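# Move red plate from tray onto taped table area

## Task

Lift the red plate out of the tray and set it down on the table so that no part of it extends beyond the yellow tape outline. Every other plate must remain inside the tray, with none resting on or hanging over a tray wall, and the tray itself must be left undisturbed. The result has to stay in place once the robot lets go, so release the plate and move the tool away at the end.

## Robot and tools

Robot: a single seven-joint arm with a vacuum suction cup as its tool. The tracked point is the cup point, the center of the cup rim when nothing touches it. The cup faces along the cup point's own +z axis. About 7 cm behind the rim the tool gets wider, with its body and camera extending up to roughly 8 cm sideways, so allow clearance near tray walls and other plates.

Frame: all poses use the scene frame. Its origin sits on the table top directly beneath the arm base, +z is up, and +y lies to the left when facing along +x. Positions are in metres. Orientations are quaternions written w first (qw, qx, qy, qz). The base may be slightly tilted, and the reported cup position can be a little off, more so at long reach.

Row format: every command row is 8 plain numbers: x, y, z, qw, qx, qy, qz, suction. The first seven are an absolute target pose for the cup point in the scene frame, not an offset. The eighth is the suction level from -1 to 1: 1 means full vacuum (about 55 kPa below ambient), a smaller positive value requests that fraction, and 0.05 or less switches suction off. Suction keeps its last setting until changed. To hold an orientation steady, repeat your chosen quaternion in every row rather than copying the latest reported one, which may have drifted.

execute_actions(actions): a list of actions run one after another. Each action is a list of up to 15 rows; each row lasts one control step (1/30 s), and if fewer than 15 rows are given the final row repeats for the remaining steps. An empty list simply returns the current state and images. A target more than 0.6 m from the cup point's position at the start of that action, measured along any of the cup point's axes, gets that action refused; if the first action is refused or any action is malformed, nothing in the call runs.

move(target, speed, blocking): target is one 8-number row as above, an absolute pose. The cup point follows a straight path there, lasting 0.5 to 10 s (a path needing longer is cut off at 10 s). speed is the path's top speed in m/s, 0.002 to 0.5, default 0.25; rotation is capped at twice that value in rad/s. The suction value is applied at the start. The path ignores obstacles, the real cup point lags and may overshoot the speed, especially with a near-straight arm. Faster contact hits harder, and aiming further past a contact presses harder. With blocking=false you get a result after 0.5 s while motion continues; until a result shows the move has ended, further moves and execute_actions are refused, so use wait or stop. The result adds a move: line giving the outcome (done, off_target, moving, held, fault) and any limits applied (paced: the pose was clipped; held: a check blocked some steps, after which the arm may lurch faster than requested), plus distance to target.

wait(seconds): 0 to 10 s; the arm keeps its last command and a running move continues, returning early if it finishes.

stop(): brakes a running move to rest; it needs room to brake, more at speed. Suction is unaffected.

zoom_image(camera, region): enlarges part of the latest image from cam_head_left (896x504), cam_head_right (896x504) or cam_wrist (504x504). region is [x0, y0, x1, y1] in pixels from the top-left corner, at most 504 by 504.

finished_scene(scene): ends the current scene, given by its number; cannot be undone.

Motion control: each control step the commanded pose is limited to within 70 mm and 16 degrees of the measured pose, and damped inverse kinematics pursues it, favoring position over orientation. After an action the arm proceeds only to the last clipped pose, so far targets need further actions. Hand target in the result is the pose currently being pursued. A pose unreachable line means the clearance check (which treats any mount under the base as part of the arm) altered or blocked the command. Step readings list cup positions at some steps; HELD marks steps partly blocked.

Gripping: switch suction on and press the 29 mm rim flat onto a smooth face of the plate so it seals all round; avoid holes, seams and plate edges under the rim. suction_measured reports the vacuum achieved; near 0 means no seal. On a sealed surface it settles up to 0.15 below the command and may dip 0.04 before the pump restarts. part_present turns 1 at 0.50 and back to 0 below 0.45. Under vacuum the cup compresses, so a held plate sits up to about 10 mm nearer the tool. Vacuum alone can lift a resting object. To release, lower the plate until it rests on the table, set suction off, then retreat; the cup may still touch it for the first 15 mm. If the cup seals to the table it pins the tool; turn suction off.

Hazards: contact torque reaching a joint limit (waist and shoulder 44, upper arm roll, elbow, forearm roll 26.4, wrist pitch and roll 17.6 N m) triggers a fault: the joint backs off, the arm holds 10 s and the rest of the call is dropped. Holding loads heats motors; MOTOR HOT appears at 65 °C, and at 80 °C an OVER-TEMPERATURE FAULT brakes the arm until cool. The scene keeps running while you compose replies. Loose objects may occasionally be nudged by outside pushes. Never knock anything off the table, and avoid drops, slips, slams and hard pushes. Quick, smooth motion is preferred.

Each tool is called by a JSON object that holds its "fn" and its "kwargs", one argument or row to a line.

## Session

I'll start by looking at the scene.

{"fn": "execute_actions", "kwargs": {
  "actions": []
}}

Scene clock: 0.00 s.
end_effector_position=(+0.3977, -0.0114, +0.3772) suction_measured=0.00 part_present=0 end_effector_quat_wxyz=(+0.002, +0.017, +1.000, +0.000) end_effector_velocity=(-0.000, -0.000, -0.000) end_effector_angular_velocity=(+0.000, +0.000, +0.001)
Joint positions: [-0.003 -0.25   0.001  0.919  0.002  1.171  2.358]
Joint velocities: [-0.    -0.    -0.    -0.     0.     0.    -0.001]
Hand target: +0.398, -0.011, +0.377; +0.002, +0.017, +1.000, +0.000

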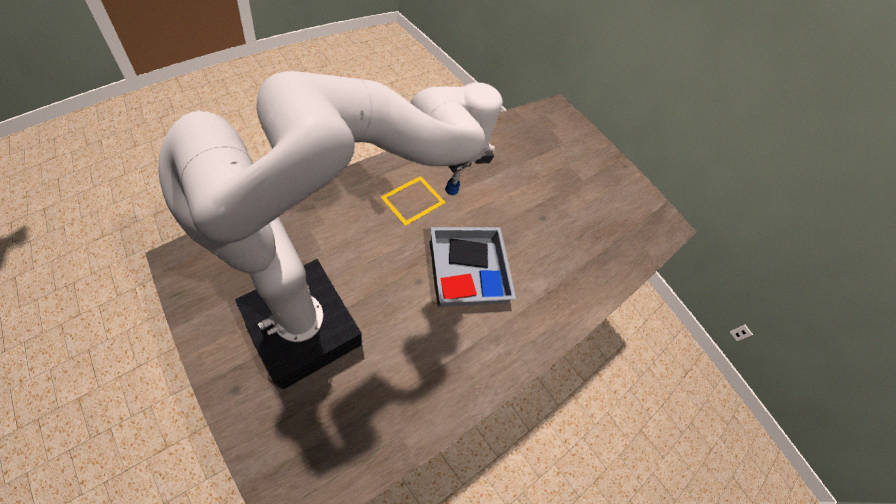

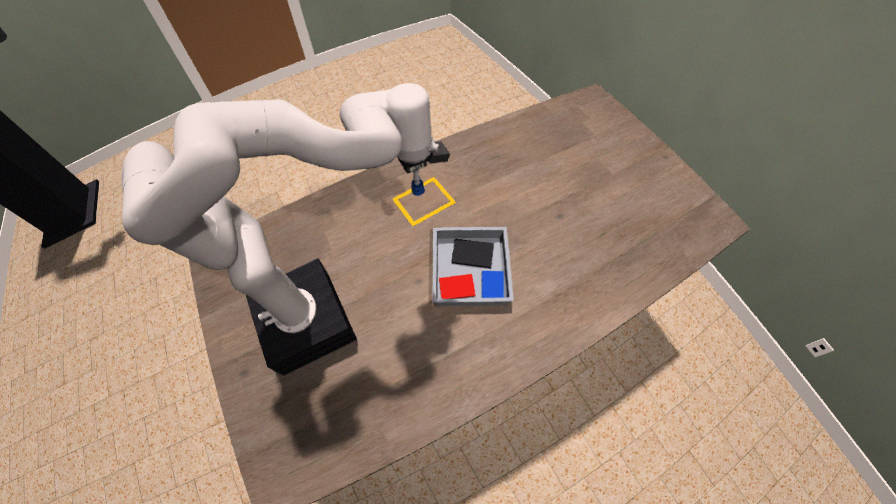

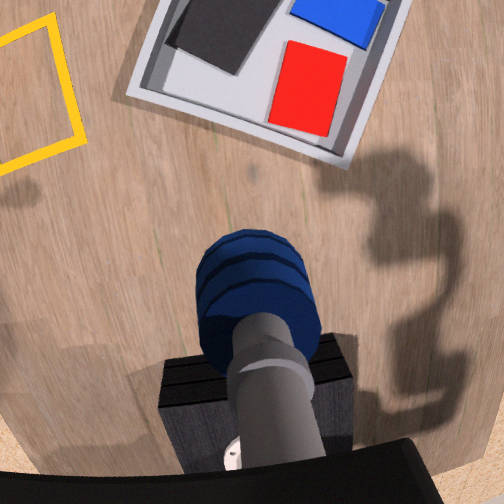

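{"fn": "zoom_image", "kwargs": {
  "camera": "cam_head_left",
  "region": [340, 140, 580, 340]
}}

{"fn": "zoom_image", "kwargs": {
  "camera": "cam_head_right",
  "region": [340, 140, 580, 340]
}}

{"fn": "zoom_image", "kwargs": {
  "camera": "cam_wrist",
  "region": [0, 0, 504, 252]
}}

Region (340, 140, 580, 340) of cam_head_left's 896x504 image, scaled by 2.100, with more detail than that image has.

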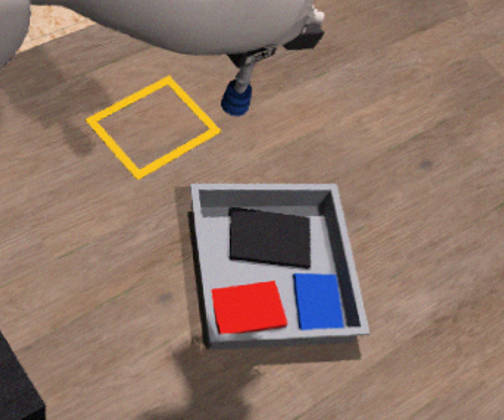

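Region (340, 140, 580, 340) of cam_head_right's 896x504 image, scaled by 2.100, with more detail than that image has.

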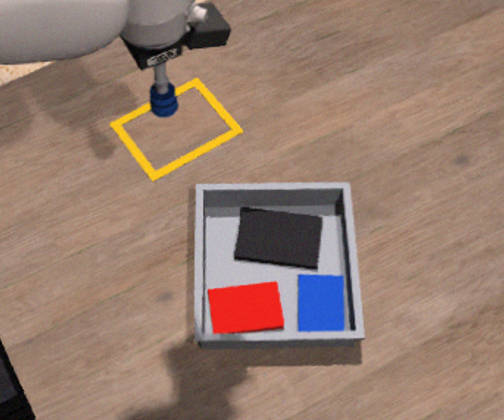

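Region (0, 0, 504, 252) of cam_wrist's 504x504 image, scaled by 1.000.

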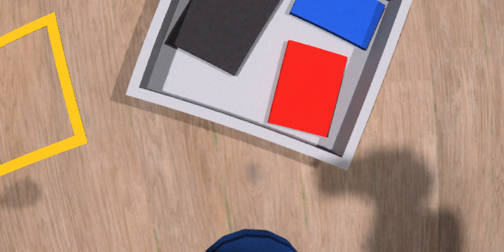

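{"fn": "move", "kwargs": {
  "target": [0.395, -0.07, 0.16, 0.0, 0.0, 1.0, 0.0, 0],
  "speed": 0.25
}}

Scene clock: 3.17 s.
end_effector_position=(+0.3952, -0.0702, +0.1607) suction_measured=0.00 part_present=0 end_effector_quat_wxyz=(+0.001, +0.000, +1.000, -0.000) end_effector_velocity=(-0.004, -0.000, -0.004) end_effector_angular_velocity=(+0.001, +0.010, -0.001)
Joint positions: [-0.069  0.149 -0.076  0.646  0.024  0.501  2.163]
Joint velocities: [-0.     0.006 -0.001 -0.005  0.001 -0.001 -0.001]
Hand target: +0.395, -0.070, +0.160; +0.000, +0.001, +1.000, -0.000
Off the commanded pose: 0.001 m, 0 deg.
move: done

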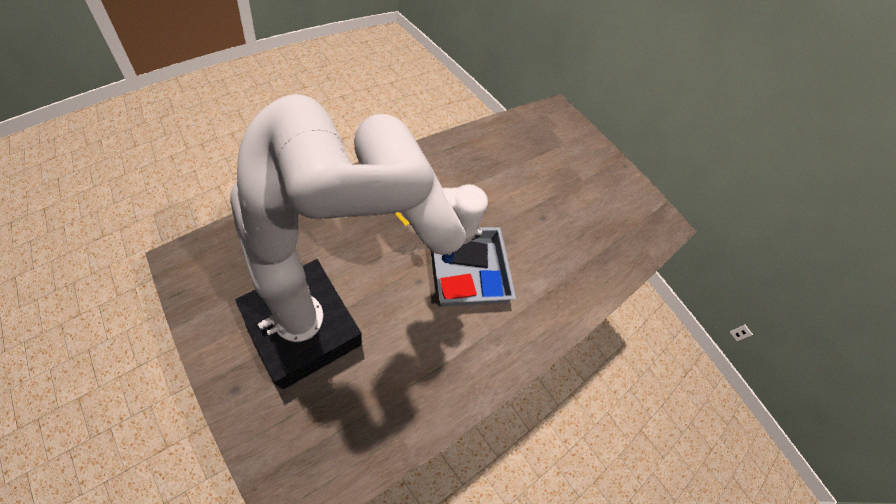

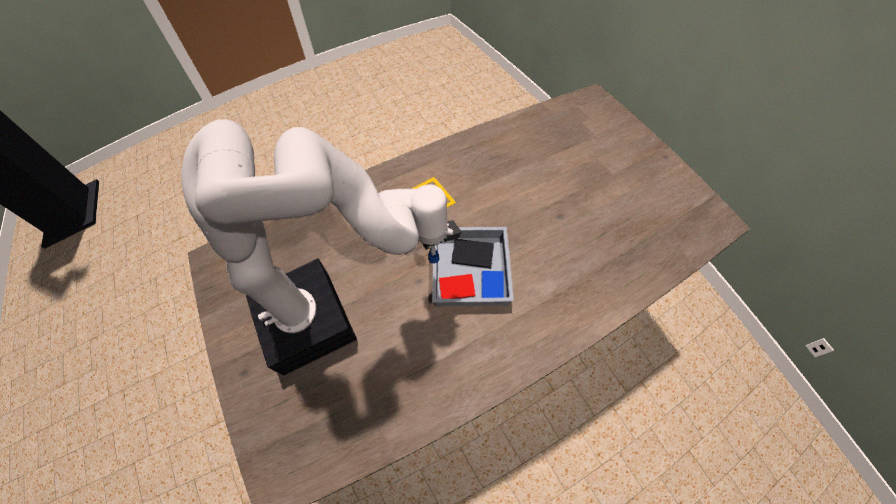

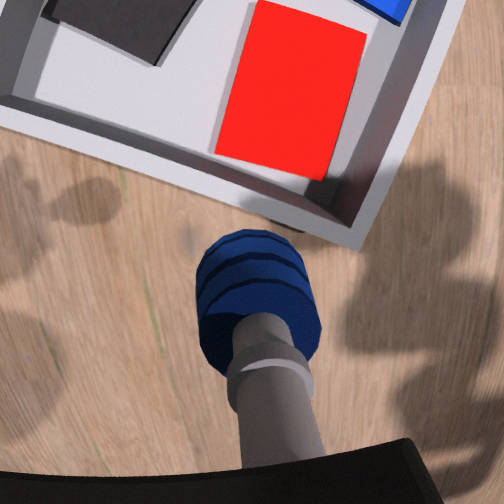

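{"fn": "move", "kwargs": {
  "target": [0.445, -0.095, 0.10, 0.0, 0.0, 1.0, 0.0, 0],
  "speed": 0.2
}}

Scene clock: 5.43 s.
end_effector_position=(+0.4451, -0.0950, +0.1004) suction_measured=0.00 part_present=0 end_effector_quat_wxyz=(+0.000, +0.000, +1.000, +0.000) end_effector_velocity=(-0.002, -0.000, -0.002) end_effector_angular_velocity=(+0.001, +0.006, -0.001)
Joint positions: [-0.107  0.449 -0.067  0.853  0.075  0.412  2.091]
Joint velocities: [-0.001  0.005 -0.    -0.     0.     0.    -0.001]
Hand target: +0.445, -0.095, +0.100; +0.000, +0.000, +1.000, +0.000
Off the commanded pose: 0.000 m, 0 deg.
move: done

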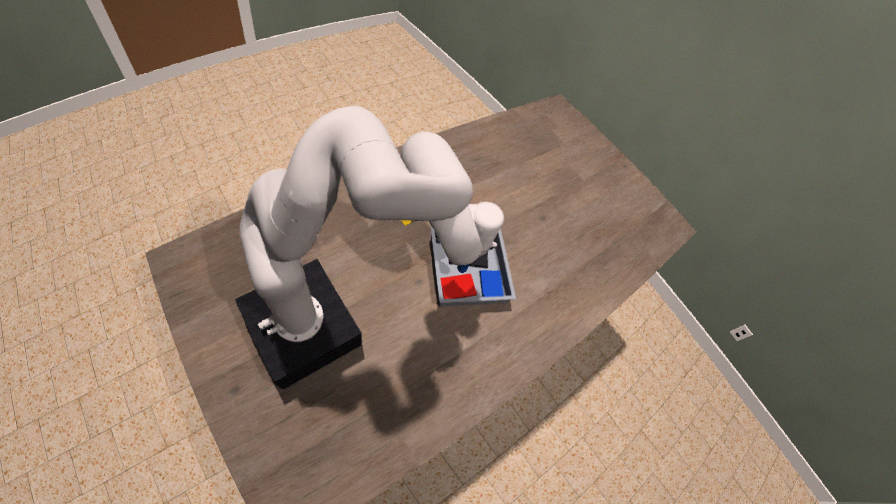

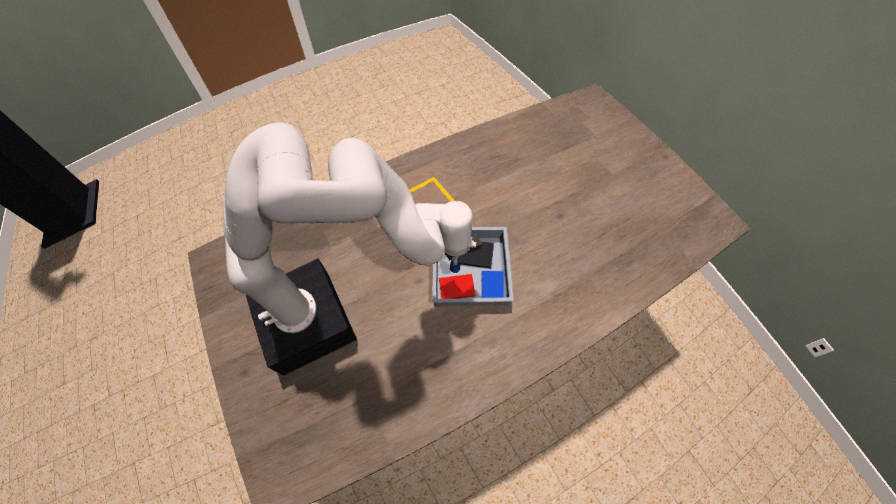

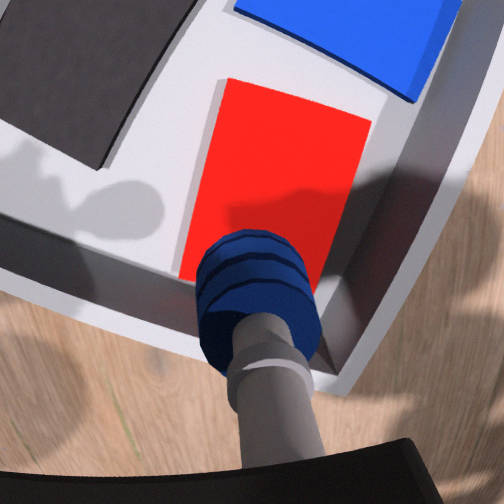

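{"fn": "move", "kwargs": {
  "target": [0.44, -0.111, 0.055, 0.0, 0.1392, 0.9903, 0.0, 0],
  "speed": 0.15
}}

Scene clock: 7.50 s.
end_effector_position=(+0.4401, -0.1110, +0.0552) suction_measured=0.00 part_present=0 end_effector_quat_wxyz=(+0.000, +0.139, +0.990, -0.000) end_effector_velocity=(-0.000, -0.000, -0.000) end_effector_angular_velocity=(-0.000, -0.000, -0.002)
Joint positions: [-0.103  0.582 -0.094  0.879  0.171  0.309  2.262]
Joint velocities: [ 0.     0.    -0.    -0.     0.001 -0.001  0.001]
Hand target: +0.440, -0.111, +0.055; +0.000, +0.139, +0.990, -0.000
Off the commanded pose: 0.000 m, 0 deg.
move: done

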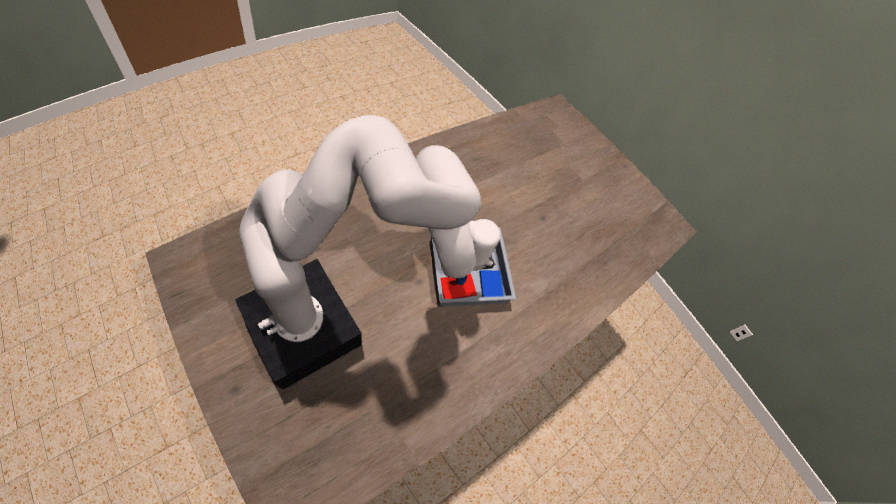

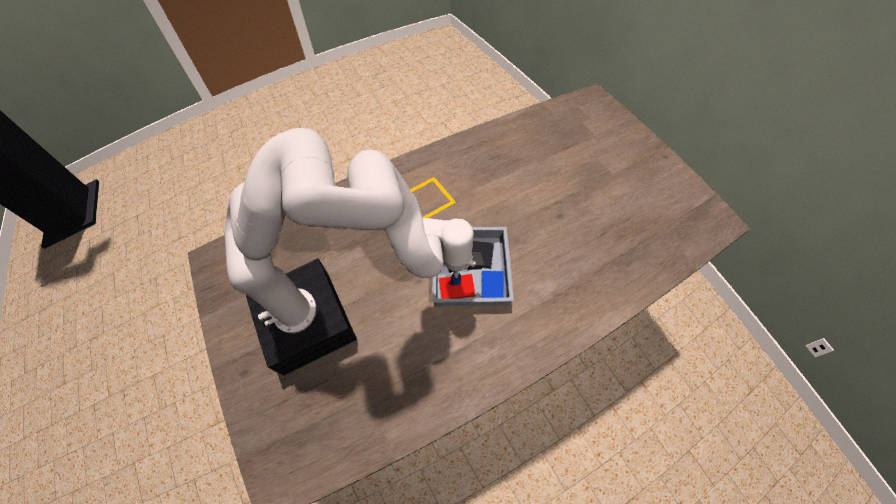

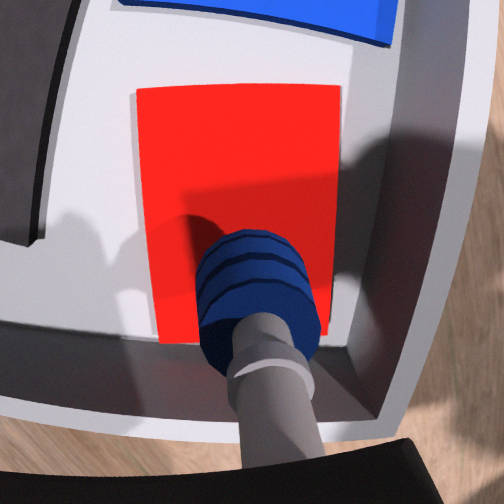

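{"fn": "zoom_image", "kwargs": {
  "camera": "cam_wrist",
  "region": [120, 180, 372, 432]
}}

{"fn": "zoom_image", "kwargs": {
  "camera": "cam_head_right",
  "region": [400, 210, 540, 320]
}}

{"fn": "zoom_image", "kwargs": {
  "camera": "cam_head_left",
  "region": [400, 210, 540, 320]
}}

Region (120, 180, 372, 432) of cam_wrist's 504x504 image, scaled by 2.000, with more detail than that image has.

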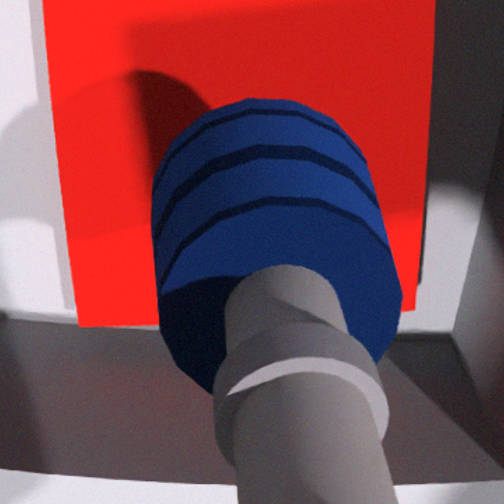

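Region (400, 210, 540, 320) of cam_head_right's 896x504 image, scaled by 3.600, with more detail than that image has; it fills the top 396 rows of this view, and the rest is white.

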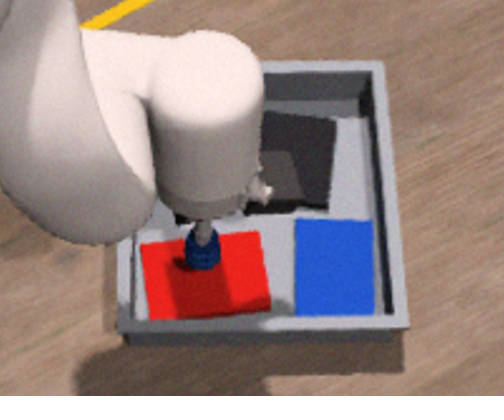

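Region (400, 210, 540, 320) of cam_head_left's 896x504 image, scaled by 3.600, with more detail than that image has; it fills the top 396 rows of this view, and the rest is white.

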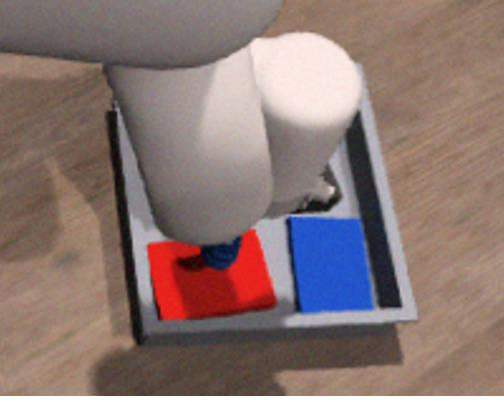

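{"fn": "move", "kwargs": {
  "target": [0.44, -0.111, 0.024, 0.0, 0.1392, 0.9903, 0.0, 1.0],
  "speed": 0.05
}}

Scene clock: 9.33 s.
end_effector_position=(+0.4402, -0.1111, +0.0242) suction_measured=0.00 part_present=0 end_effector_quat_wxyz=(+0.000, +0.139, +0.990, -0.000) end_effector_velocity=(+0.001, -0.001, +0.001) end_effector_angular_velocity=(-0.001, -0.003, -0.001)
Joint positions: [-0.121  0.677 -0.071  0.911  0.186  0.246  2.249]
Joint velocities: [-0.001 -0.    -0.     0.001  0.    -0.001 -0.   ]
Hand target: +0.440, -0.111, +0.024; -0.000, +0.139, +0.990, -0.000
Off the commanded pose: 0.000 m, 0 deg.
move: done

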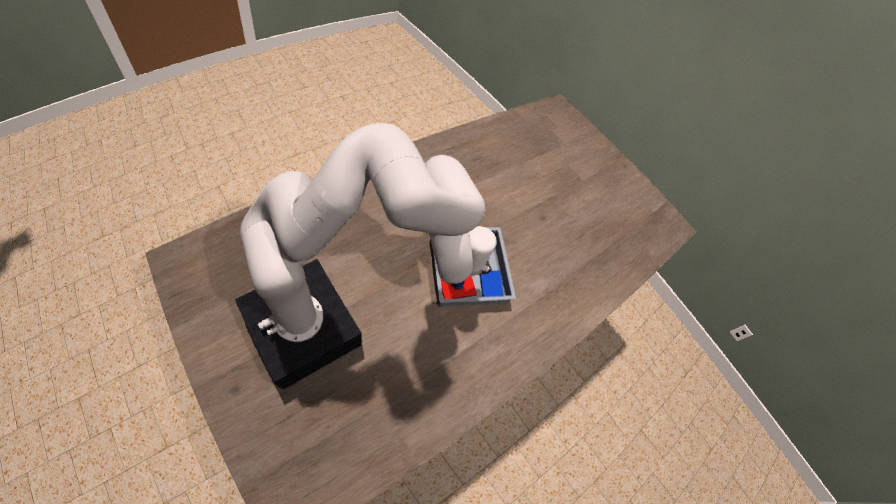

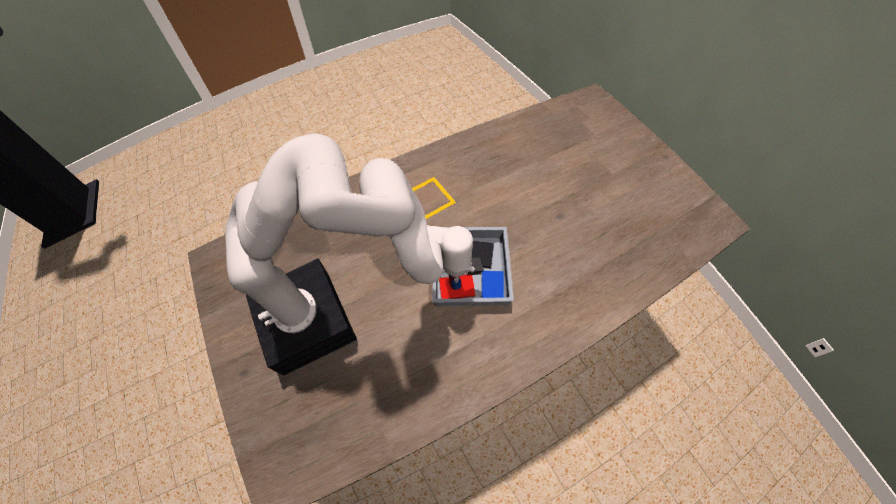

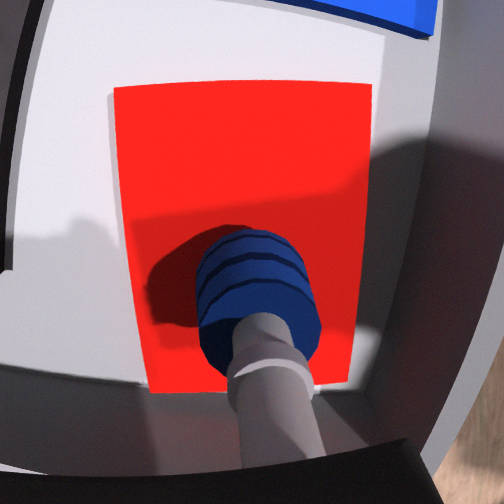

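{"fn": "move", "kwargs": {
  "target": [0.44, -0.111, 0.014, 0.0, 0.1392, 0.9903, 0.0, 1.0],
  "speed": 0.02
}}

Scene clock: 10.43 s.
end_effector_position=(+0.4399, -0.1110, +0.0140) suction_measured=0.25 part_present=0 end_effector_quat_wxyz=(-0.000, +0.139, +0.990, -0.000) end_effector_velocity=(+0.002, -0.001, +0.001) end_effector_angular_velocity=(-0.001, -0.005, +0.001)
Joint positions: [-0.127  0.708 -0.064  0.923  0.189  0.227  2.246]
Joint velocities: [-0.    -0.002 -0.     0.002  0.    -0.001 -0.001]
Hand target: +0.440, -0.111, +0.014; -0.000, +0.139, +0.990, -0.000
Off the commanded pose: 0.000 m, 0 deg.
move: done

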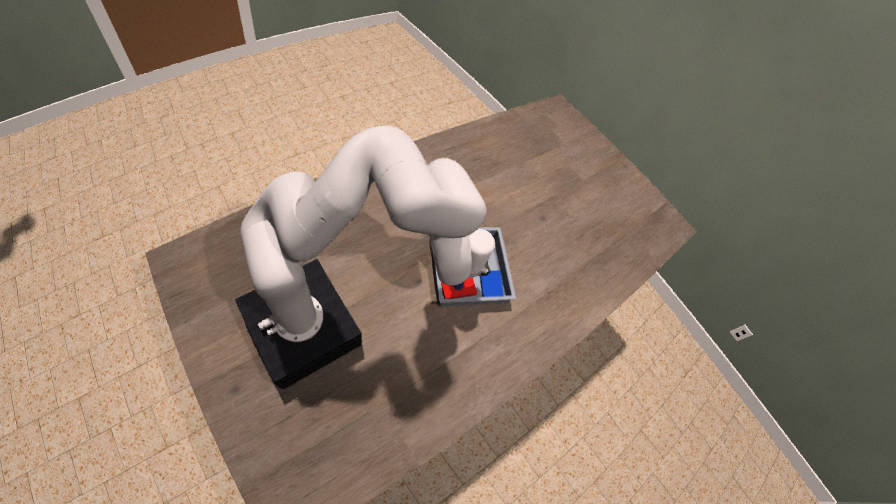

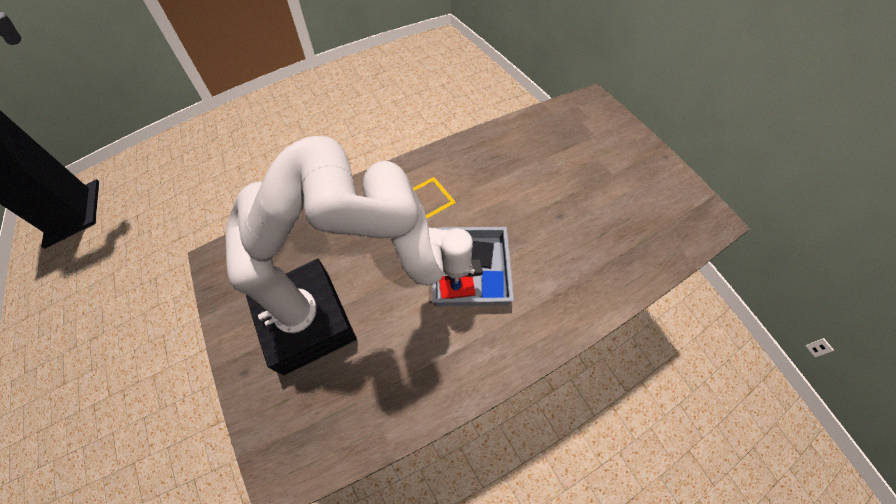

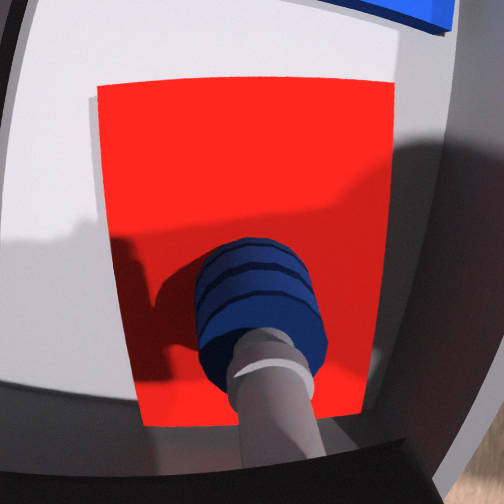

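{"fn": "wait", "kwargs": {
  "seconds": 0.6
}}

Scene clock: 11.07 s.
end_effector_position=(+0.4400, -0.1110, +0.0140) suction_measured=0.95 part_present=1 end_effector_quat_wxyz=(-0.000, +0.139, +0.990, -0.000) end_effector_velocity=(+0.000, +0.001, +0.000) end_effector_angular_velocity=(+0.000, -0.000, +0.001)
Joint positions: [-0.127  0.708 -0.064  0.924  0.189  0.227  2.246]
Joint velocities: [ 0.    -0.     0.001  0.     0.     0.     0.   ]
Hand target: +0.440, -0.111, +0.014; -0.000, +0.139, +0.990, -0.000
Off the commanded pose: 0.000 m, 0 deg.
wait: 0.60 s; at rest by 0.13 s

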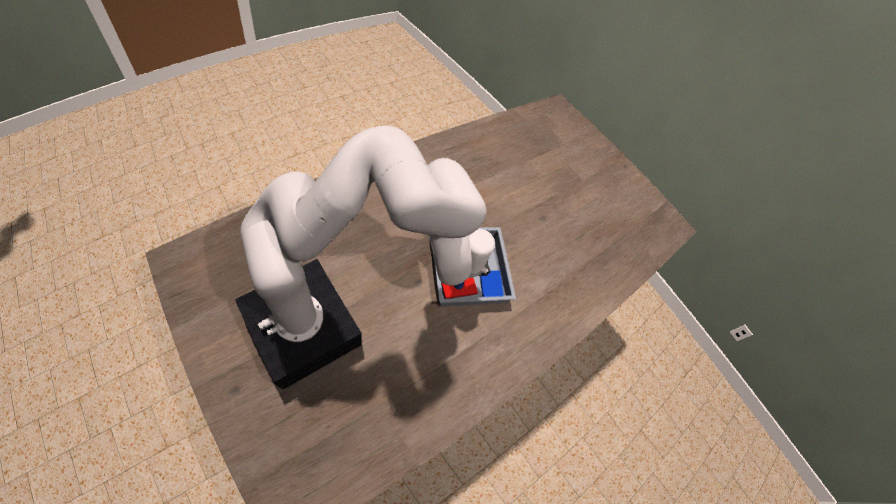

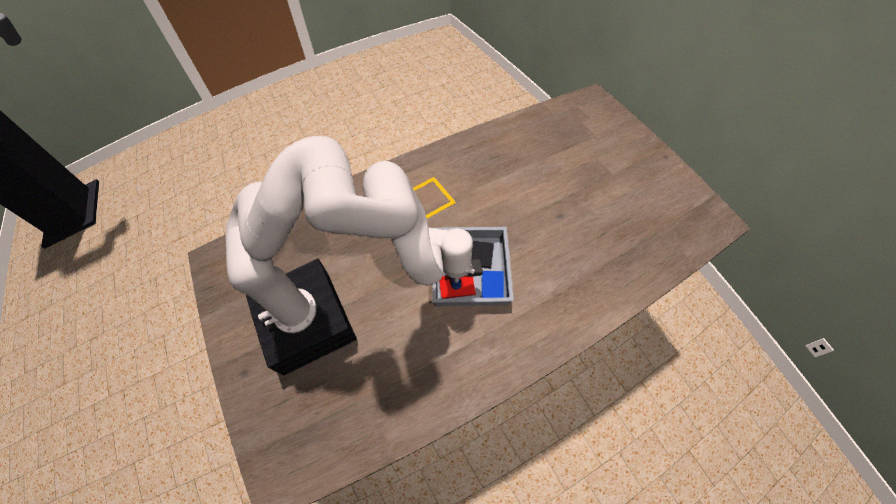

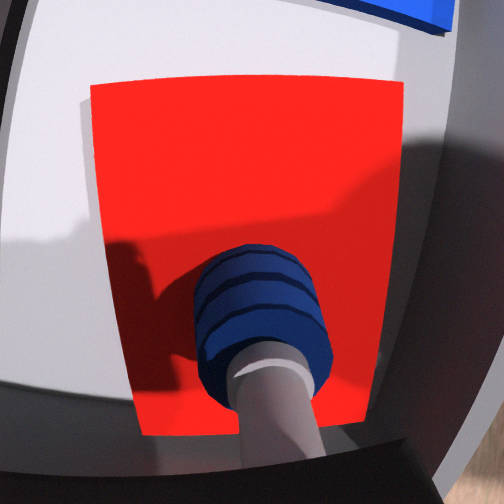

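{"fn": "move", "kwargs": {
  "target": [0.44, -0.111, 0.10, 0.0, 0.1392, 0.9903, 0.0, 1.0],
  "speed": 0.12
}}

Scene clock: 13.03 s.
end_effector_position=(+0.4397, -0.1109, +0.0995) suction_measured=0.99 part_present=1 end_effector_quat_wxyz=(-0.001, +0.139, +0.990, +0.000) end_effector_velocity=(+0.002, -0.002, +0.003) end_effector_angular_velocity=(-0.002, -0.007, -0.003)
Joint positions: [-0.08   0.451 -0.125  0.85   0.137  0.413  2.288]
Joint velocities: [-0.001 -0.004 -0.001  0.003 -0.001  0.     0.001]
Hand target: +0.440, -0.111, +0.100; +0.000, +0.139, +0.990, +0.000
Off the commanded pose: 0.001 m, 0 deg.
move: done

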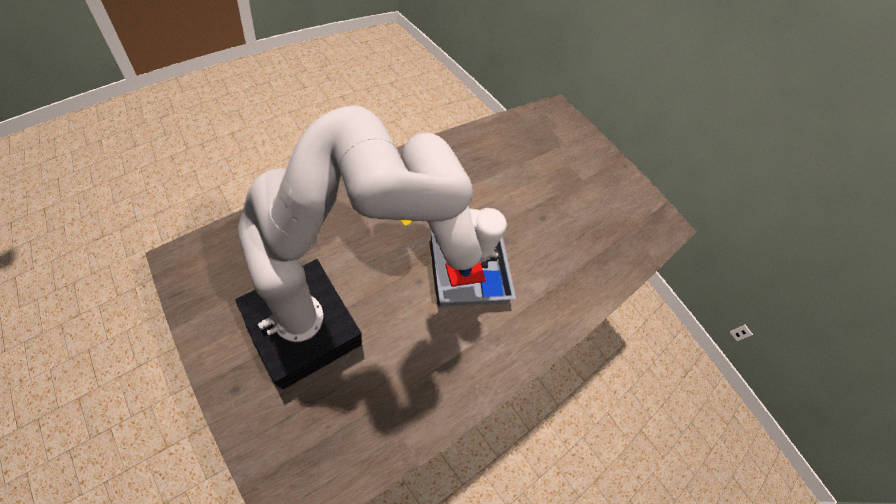

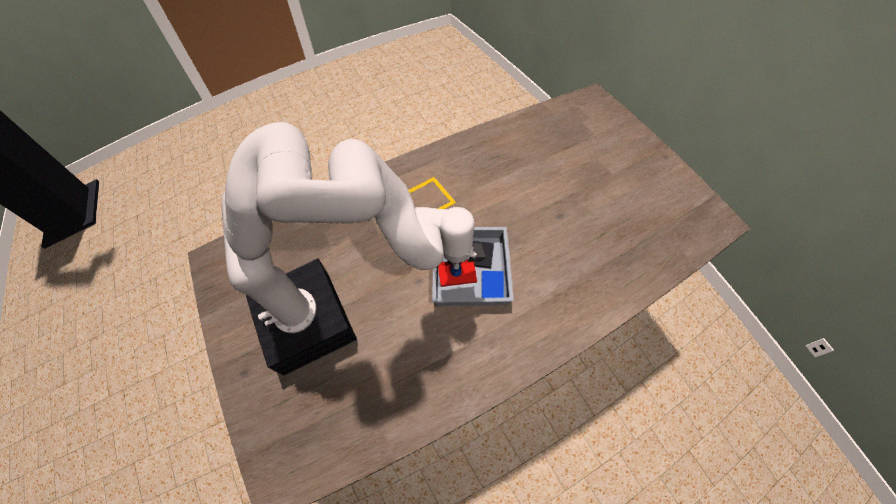

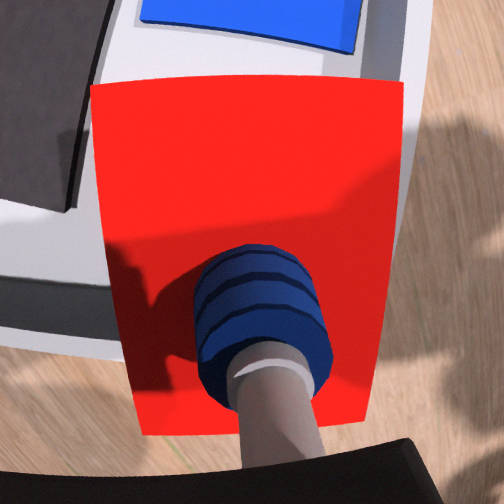

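{"fn": "zoom_image", "kwargs": {
  "camera": "cam_head_right",
  "region": [400, 210, 540, 320]
}}

{"fn": "zoom_image", "kwargs": {
  "camera": "cam_head_left",
  "region": [400, 210, 540, 320]
}}

Region (400, 210, 540, 320) of cam_head_right's 896x504 image, scaled by 3.600, with more detail than that image has; it fills the top 396 rows of this view, and the rest is white.

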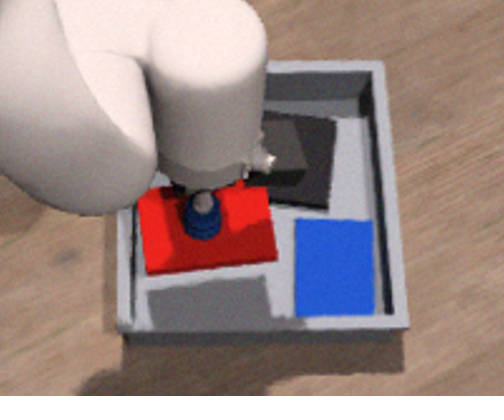

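Region (400, 210, 540, 320) of cam_head_left's 896x504 image, scaled by 3.600, with more detail than that image has; it fills the top 396 rows of this view, and the rest is white.

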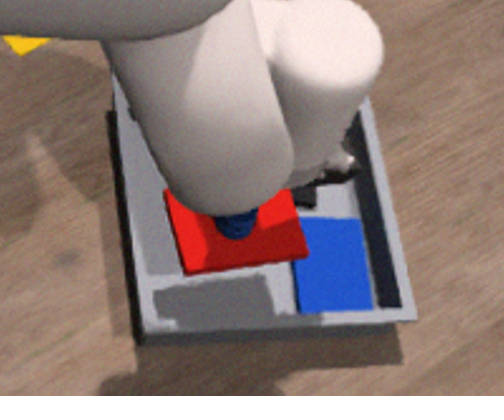

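{"fn": "move", "kwargs": {
  "target": [0.445, 0.215, 0.085, 0.0, -0.1045, 0.9945, 0.0, 1.0],
  "speed": 0.25
}}

{"fn": "move", "kwargs": {
  "target": [0.445, 0.215, 0.035, 0.0, -0.1045, 0.9945, 0.0, 1.0],
  "speed": 0.1
}}

Scene clock: 15.47 s.
end_effector_position=(+0.4460, +0.2136, +0.0850) suction_measured=0.99 part_present=1 end_effector_quat_wxyz=(-0.001, -0.104, +0.995, -0.001) end_effector_velocity=(-0.003, +0.008, +0.000) end_effector_angular_velocity=(+0.005, +0.000, +0.015)
Joint positions: [ 0.439  0.571  0.033  1.016 -0.035  0.451  2.618]
Joint velocities: [ 0.007  0.001  0.008  0.003  0.     0.001 -0.001]
Hand target: +0.446, +0.215, +0.085; -0.001, -0.105, +0.995, -0.001
Off the commanded pose: 0.002 m, 0 deg.
move: done

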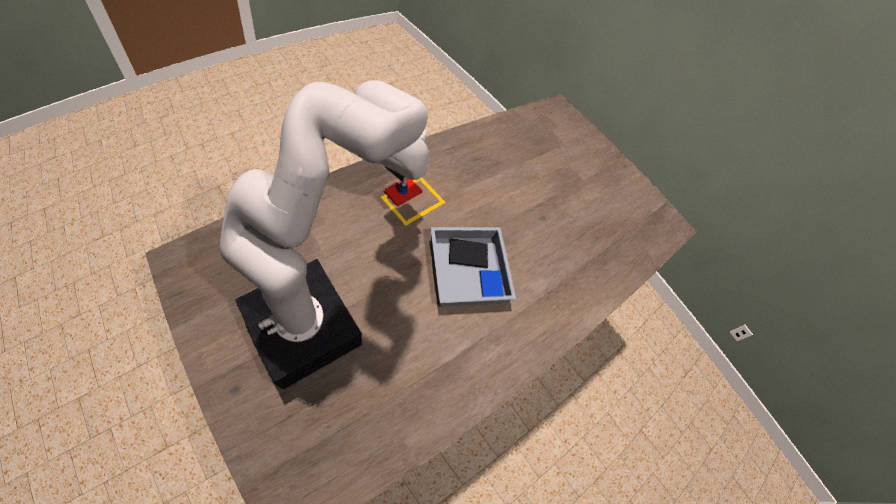

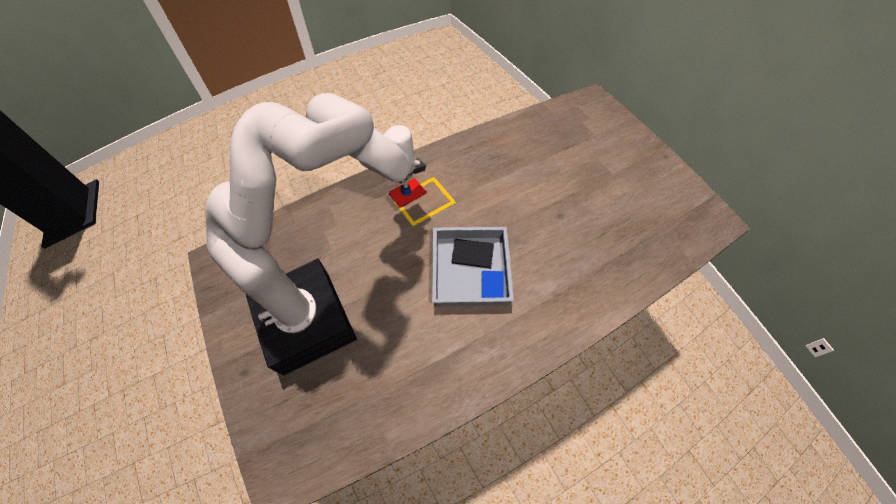

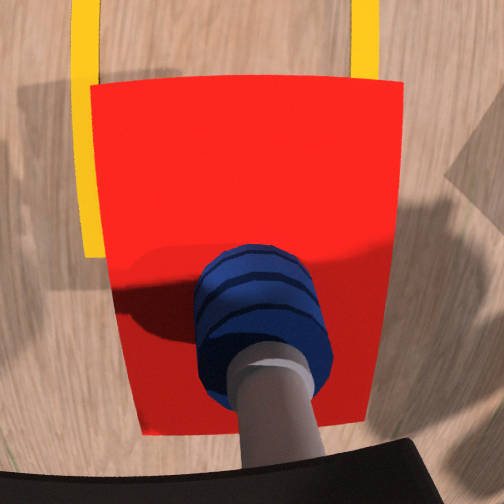

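Scene clock: 16.37 s.
end_effector_position=(+0.4454, +0.2151, +0.0354) suction_measured=0.99 part_present=1 end_effector_quat_wxyz=(+0.000, -0.104, +0.995, +0.000) end_effector_velocity=(-0.003, -0.001, -0.003) end_effector_angular_velocity=(-0.003, +0.006, -0.001)
Joint positions: [ 0.447  0.707  0.028  1.052 -0.041  0.349  2.624]
Joint velocities: [-0.     0.004 -0.    -0.003 -0.     0.     0.001]
Hand target: +0.445, +0.215, +0.035; +0.000, -0.104, +0.995, -0.000
Off the commanded pose: 0.001 m, 0 deg.
move: done

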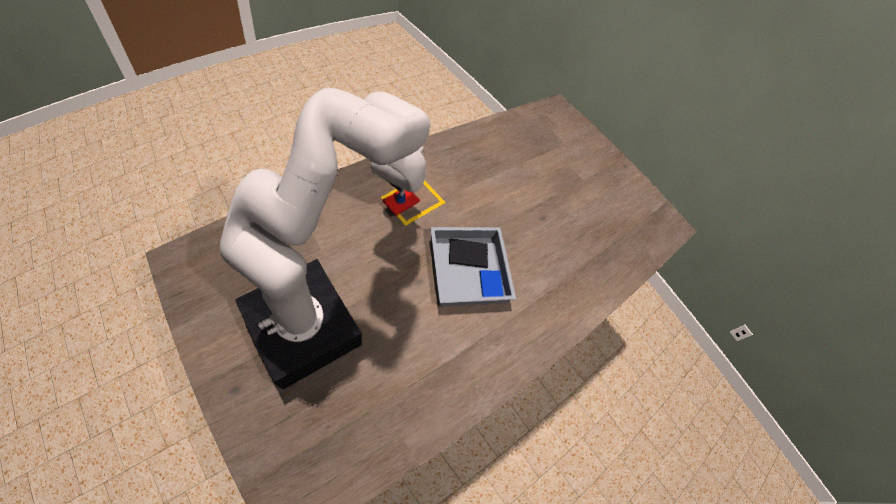

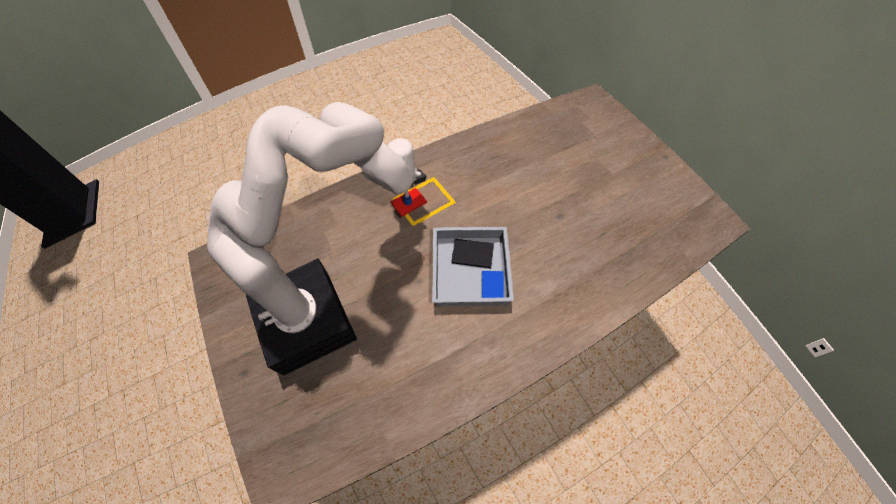

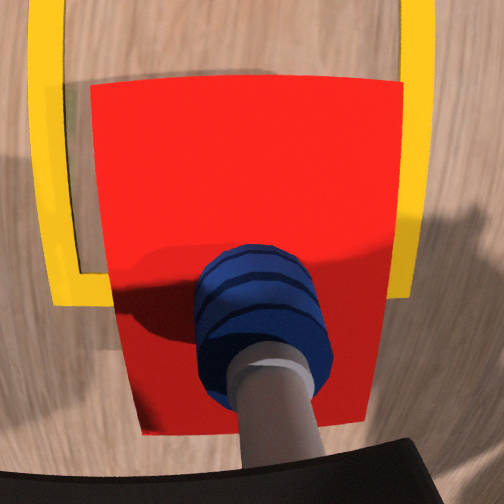

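{"fn": "move", "kwargs": {
  "target": [0.4975, 0.2283, 0.03, 0.0, -0.0958, 0.9954, 0.0, 1.0],
  "speed": 0.12
}}

Scene clock: 17.97 s.
end_effector_position=(+0.4972, +0.2283, +0.0299) suction_measured=0.99 part_present=1 end_effector_quat_wxyz=(-0.000, -0.096, +0.995, +0.000) end_effector_velocity=(+0.002, +0.000, +0.001) end_effector_angular_velocity=(+0.001, -0.002, -0.001)
Joint positions: [ 0.432  0.826  0.026  1.284 -0.032  0.463  2.614]
Joint velocities: [-0.001  0.001  0.     0.005 -0.     0.002 -0.   ]
Hand target: +0.498, +0.228, +0.030; -0.000, -0.096, +0.995, +0.000
Off the commanded pose: 0.000 m, 0 deg.
move: done

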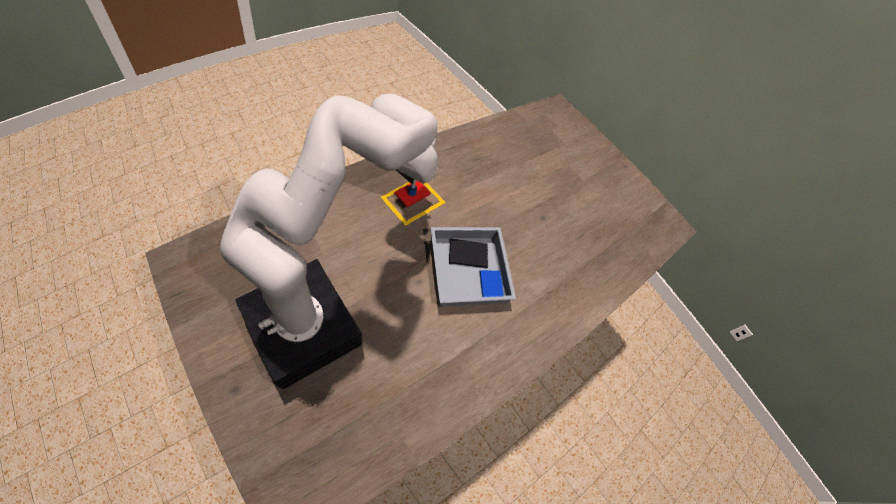

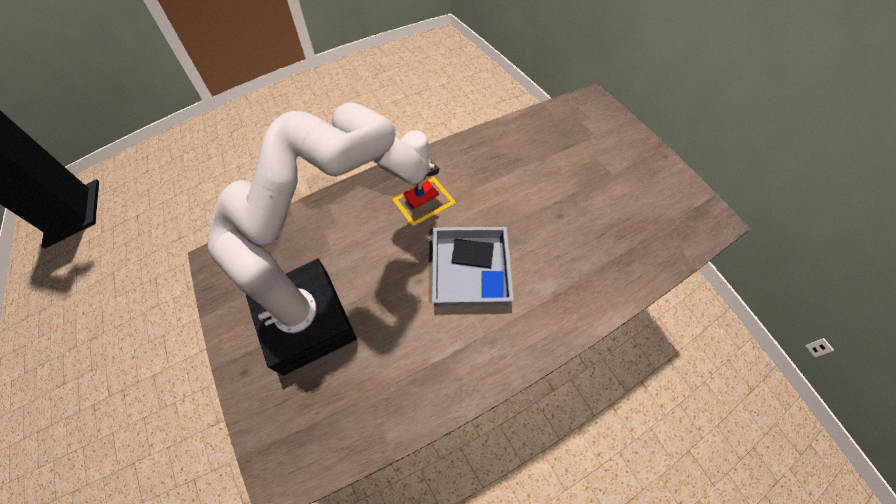

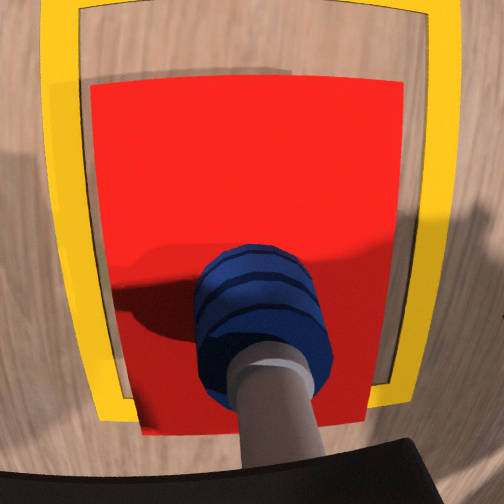

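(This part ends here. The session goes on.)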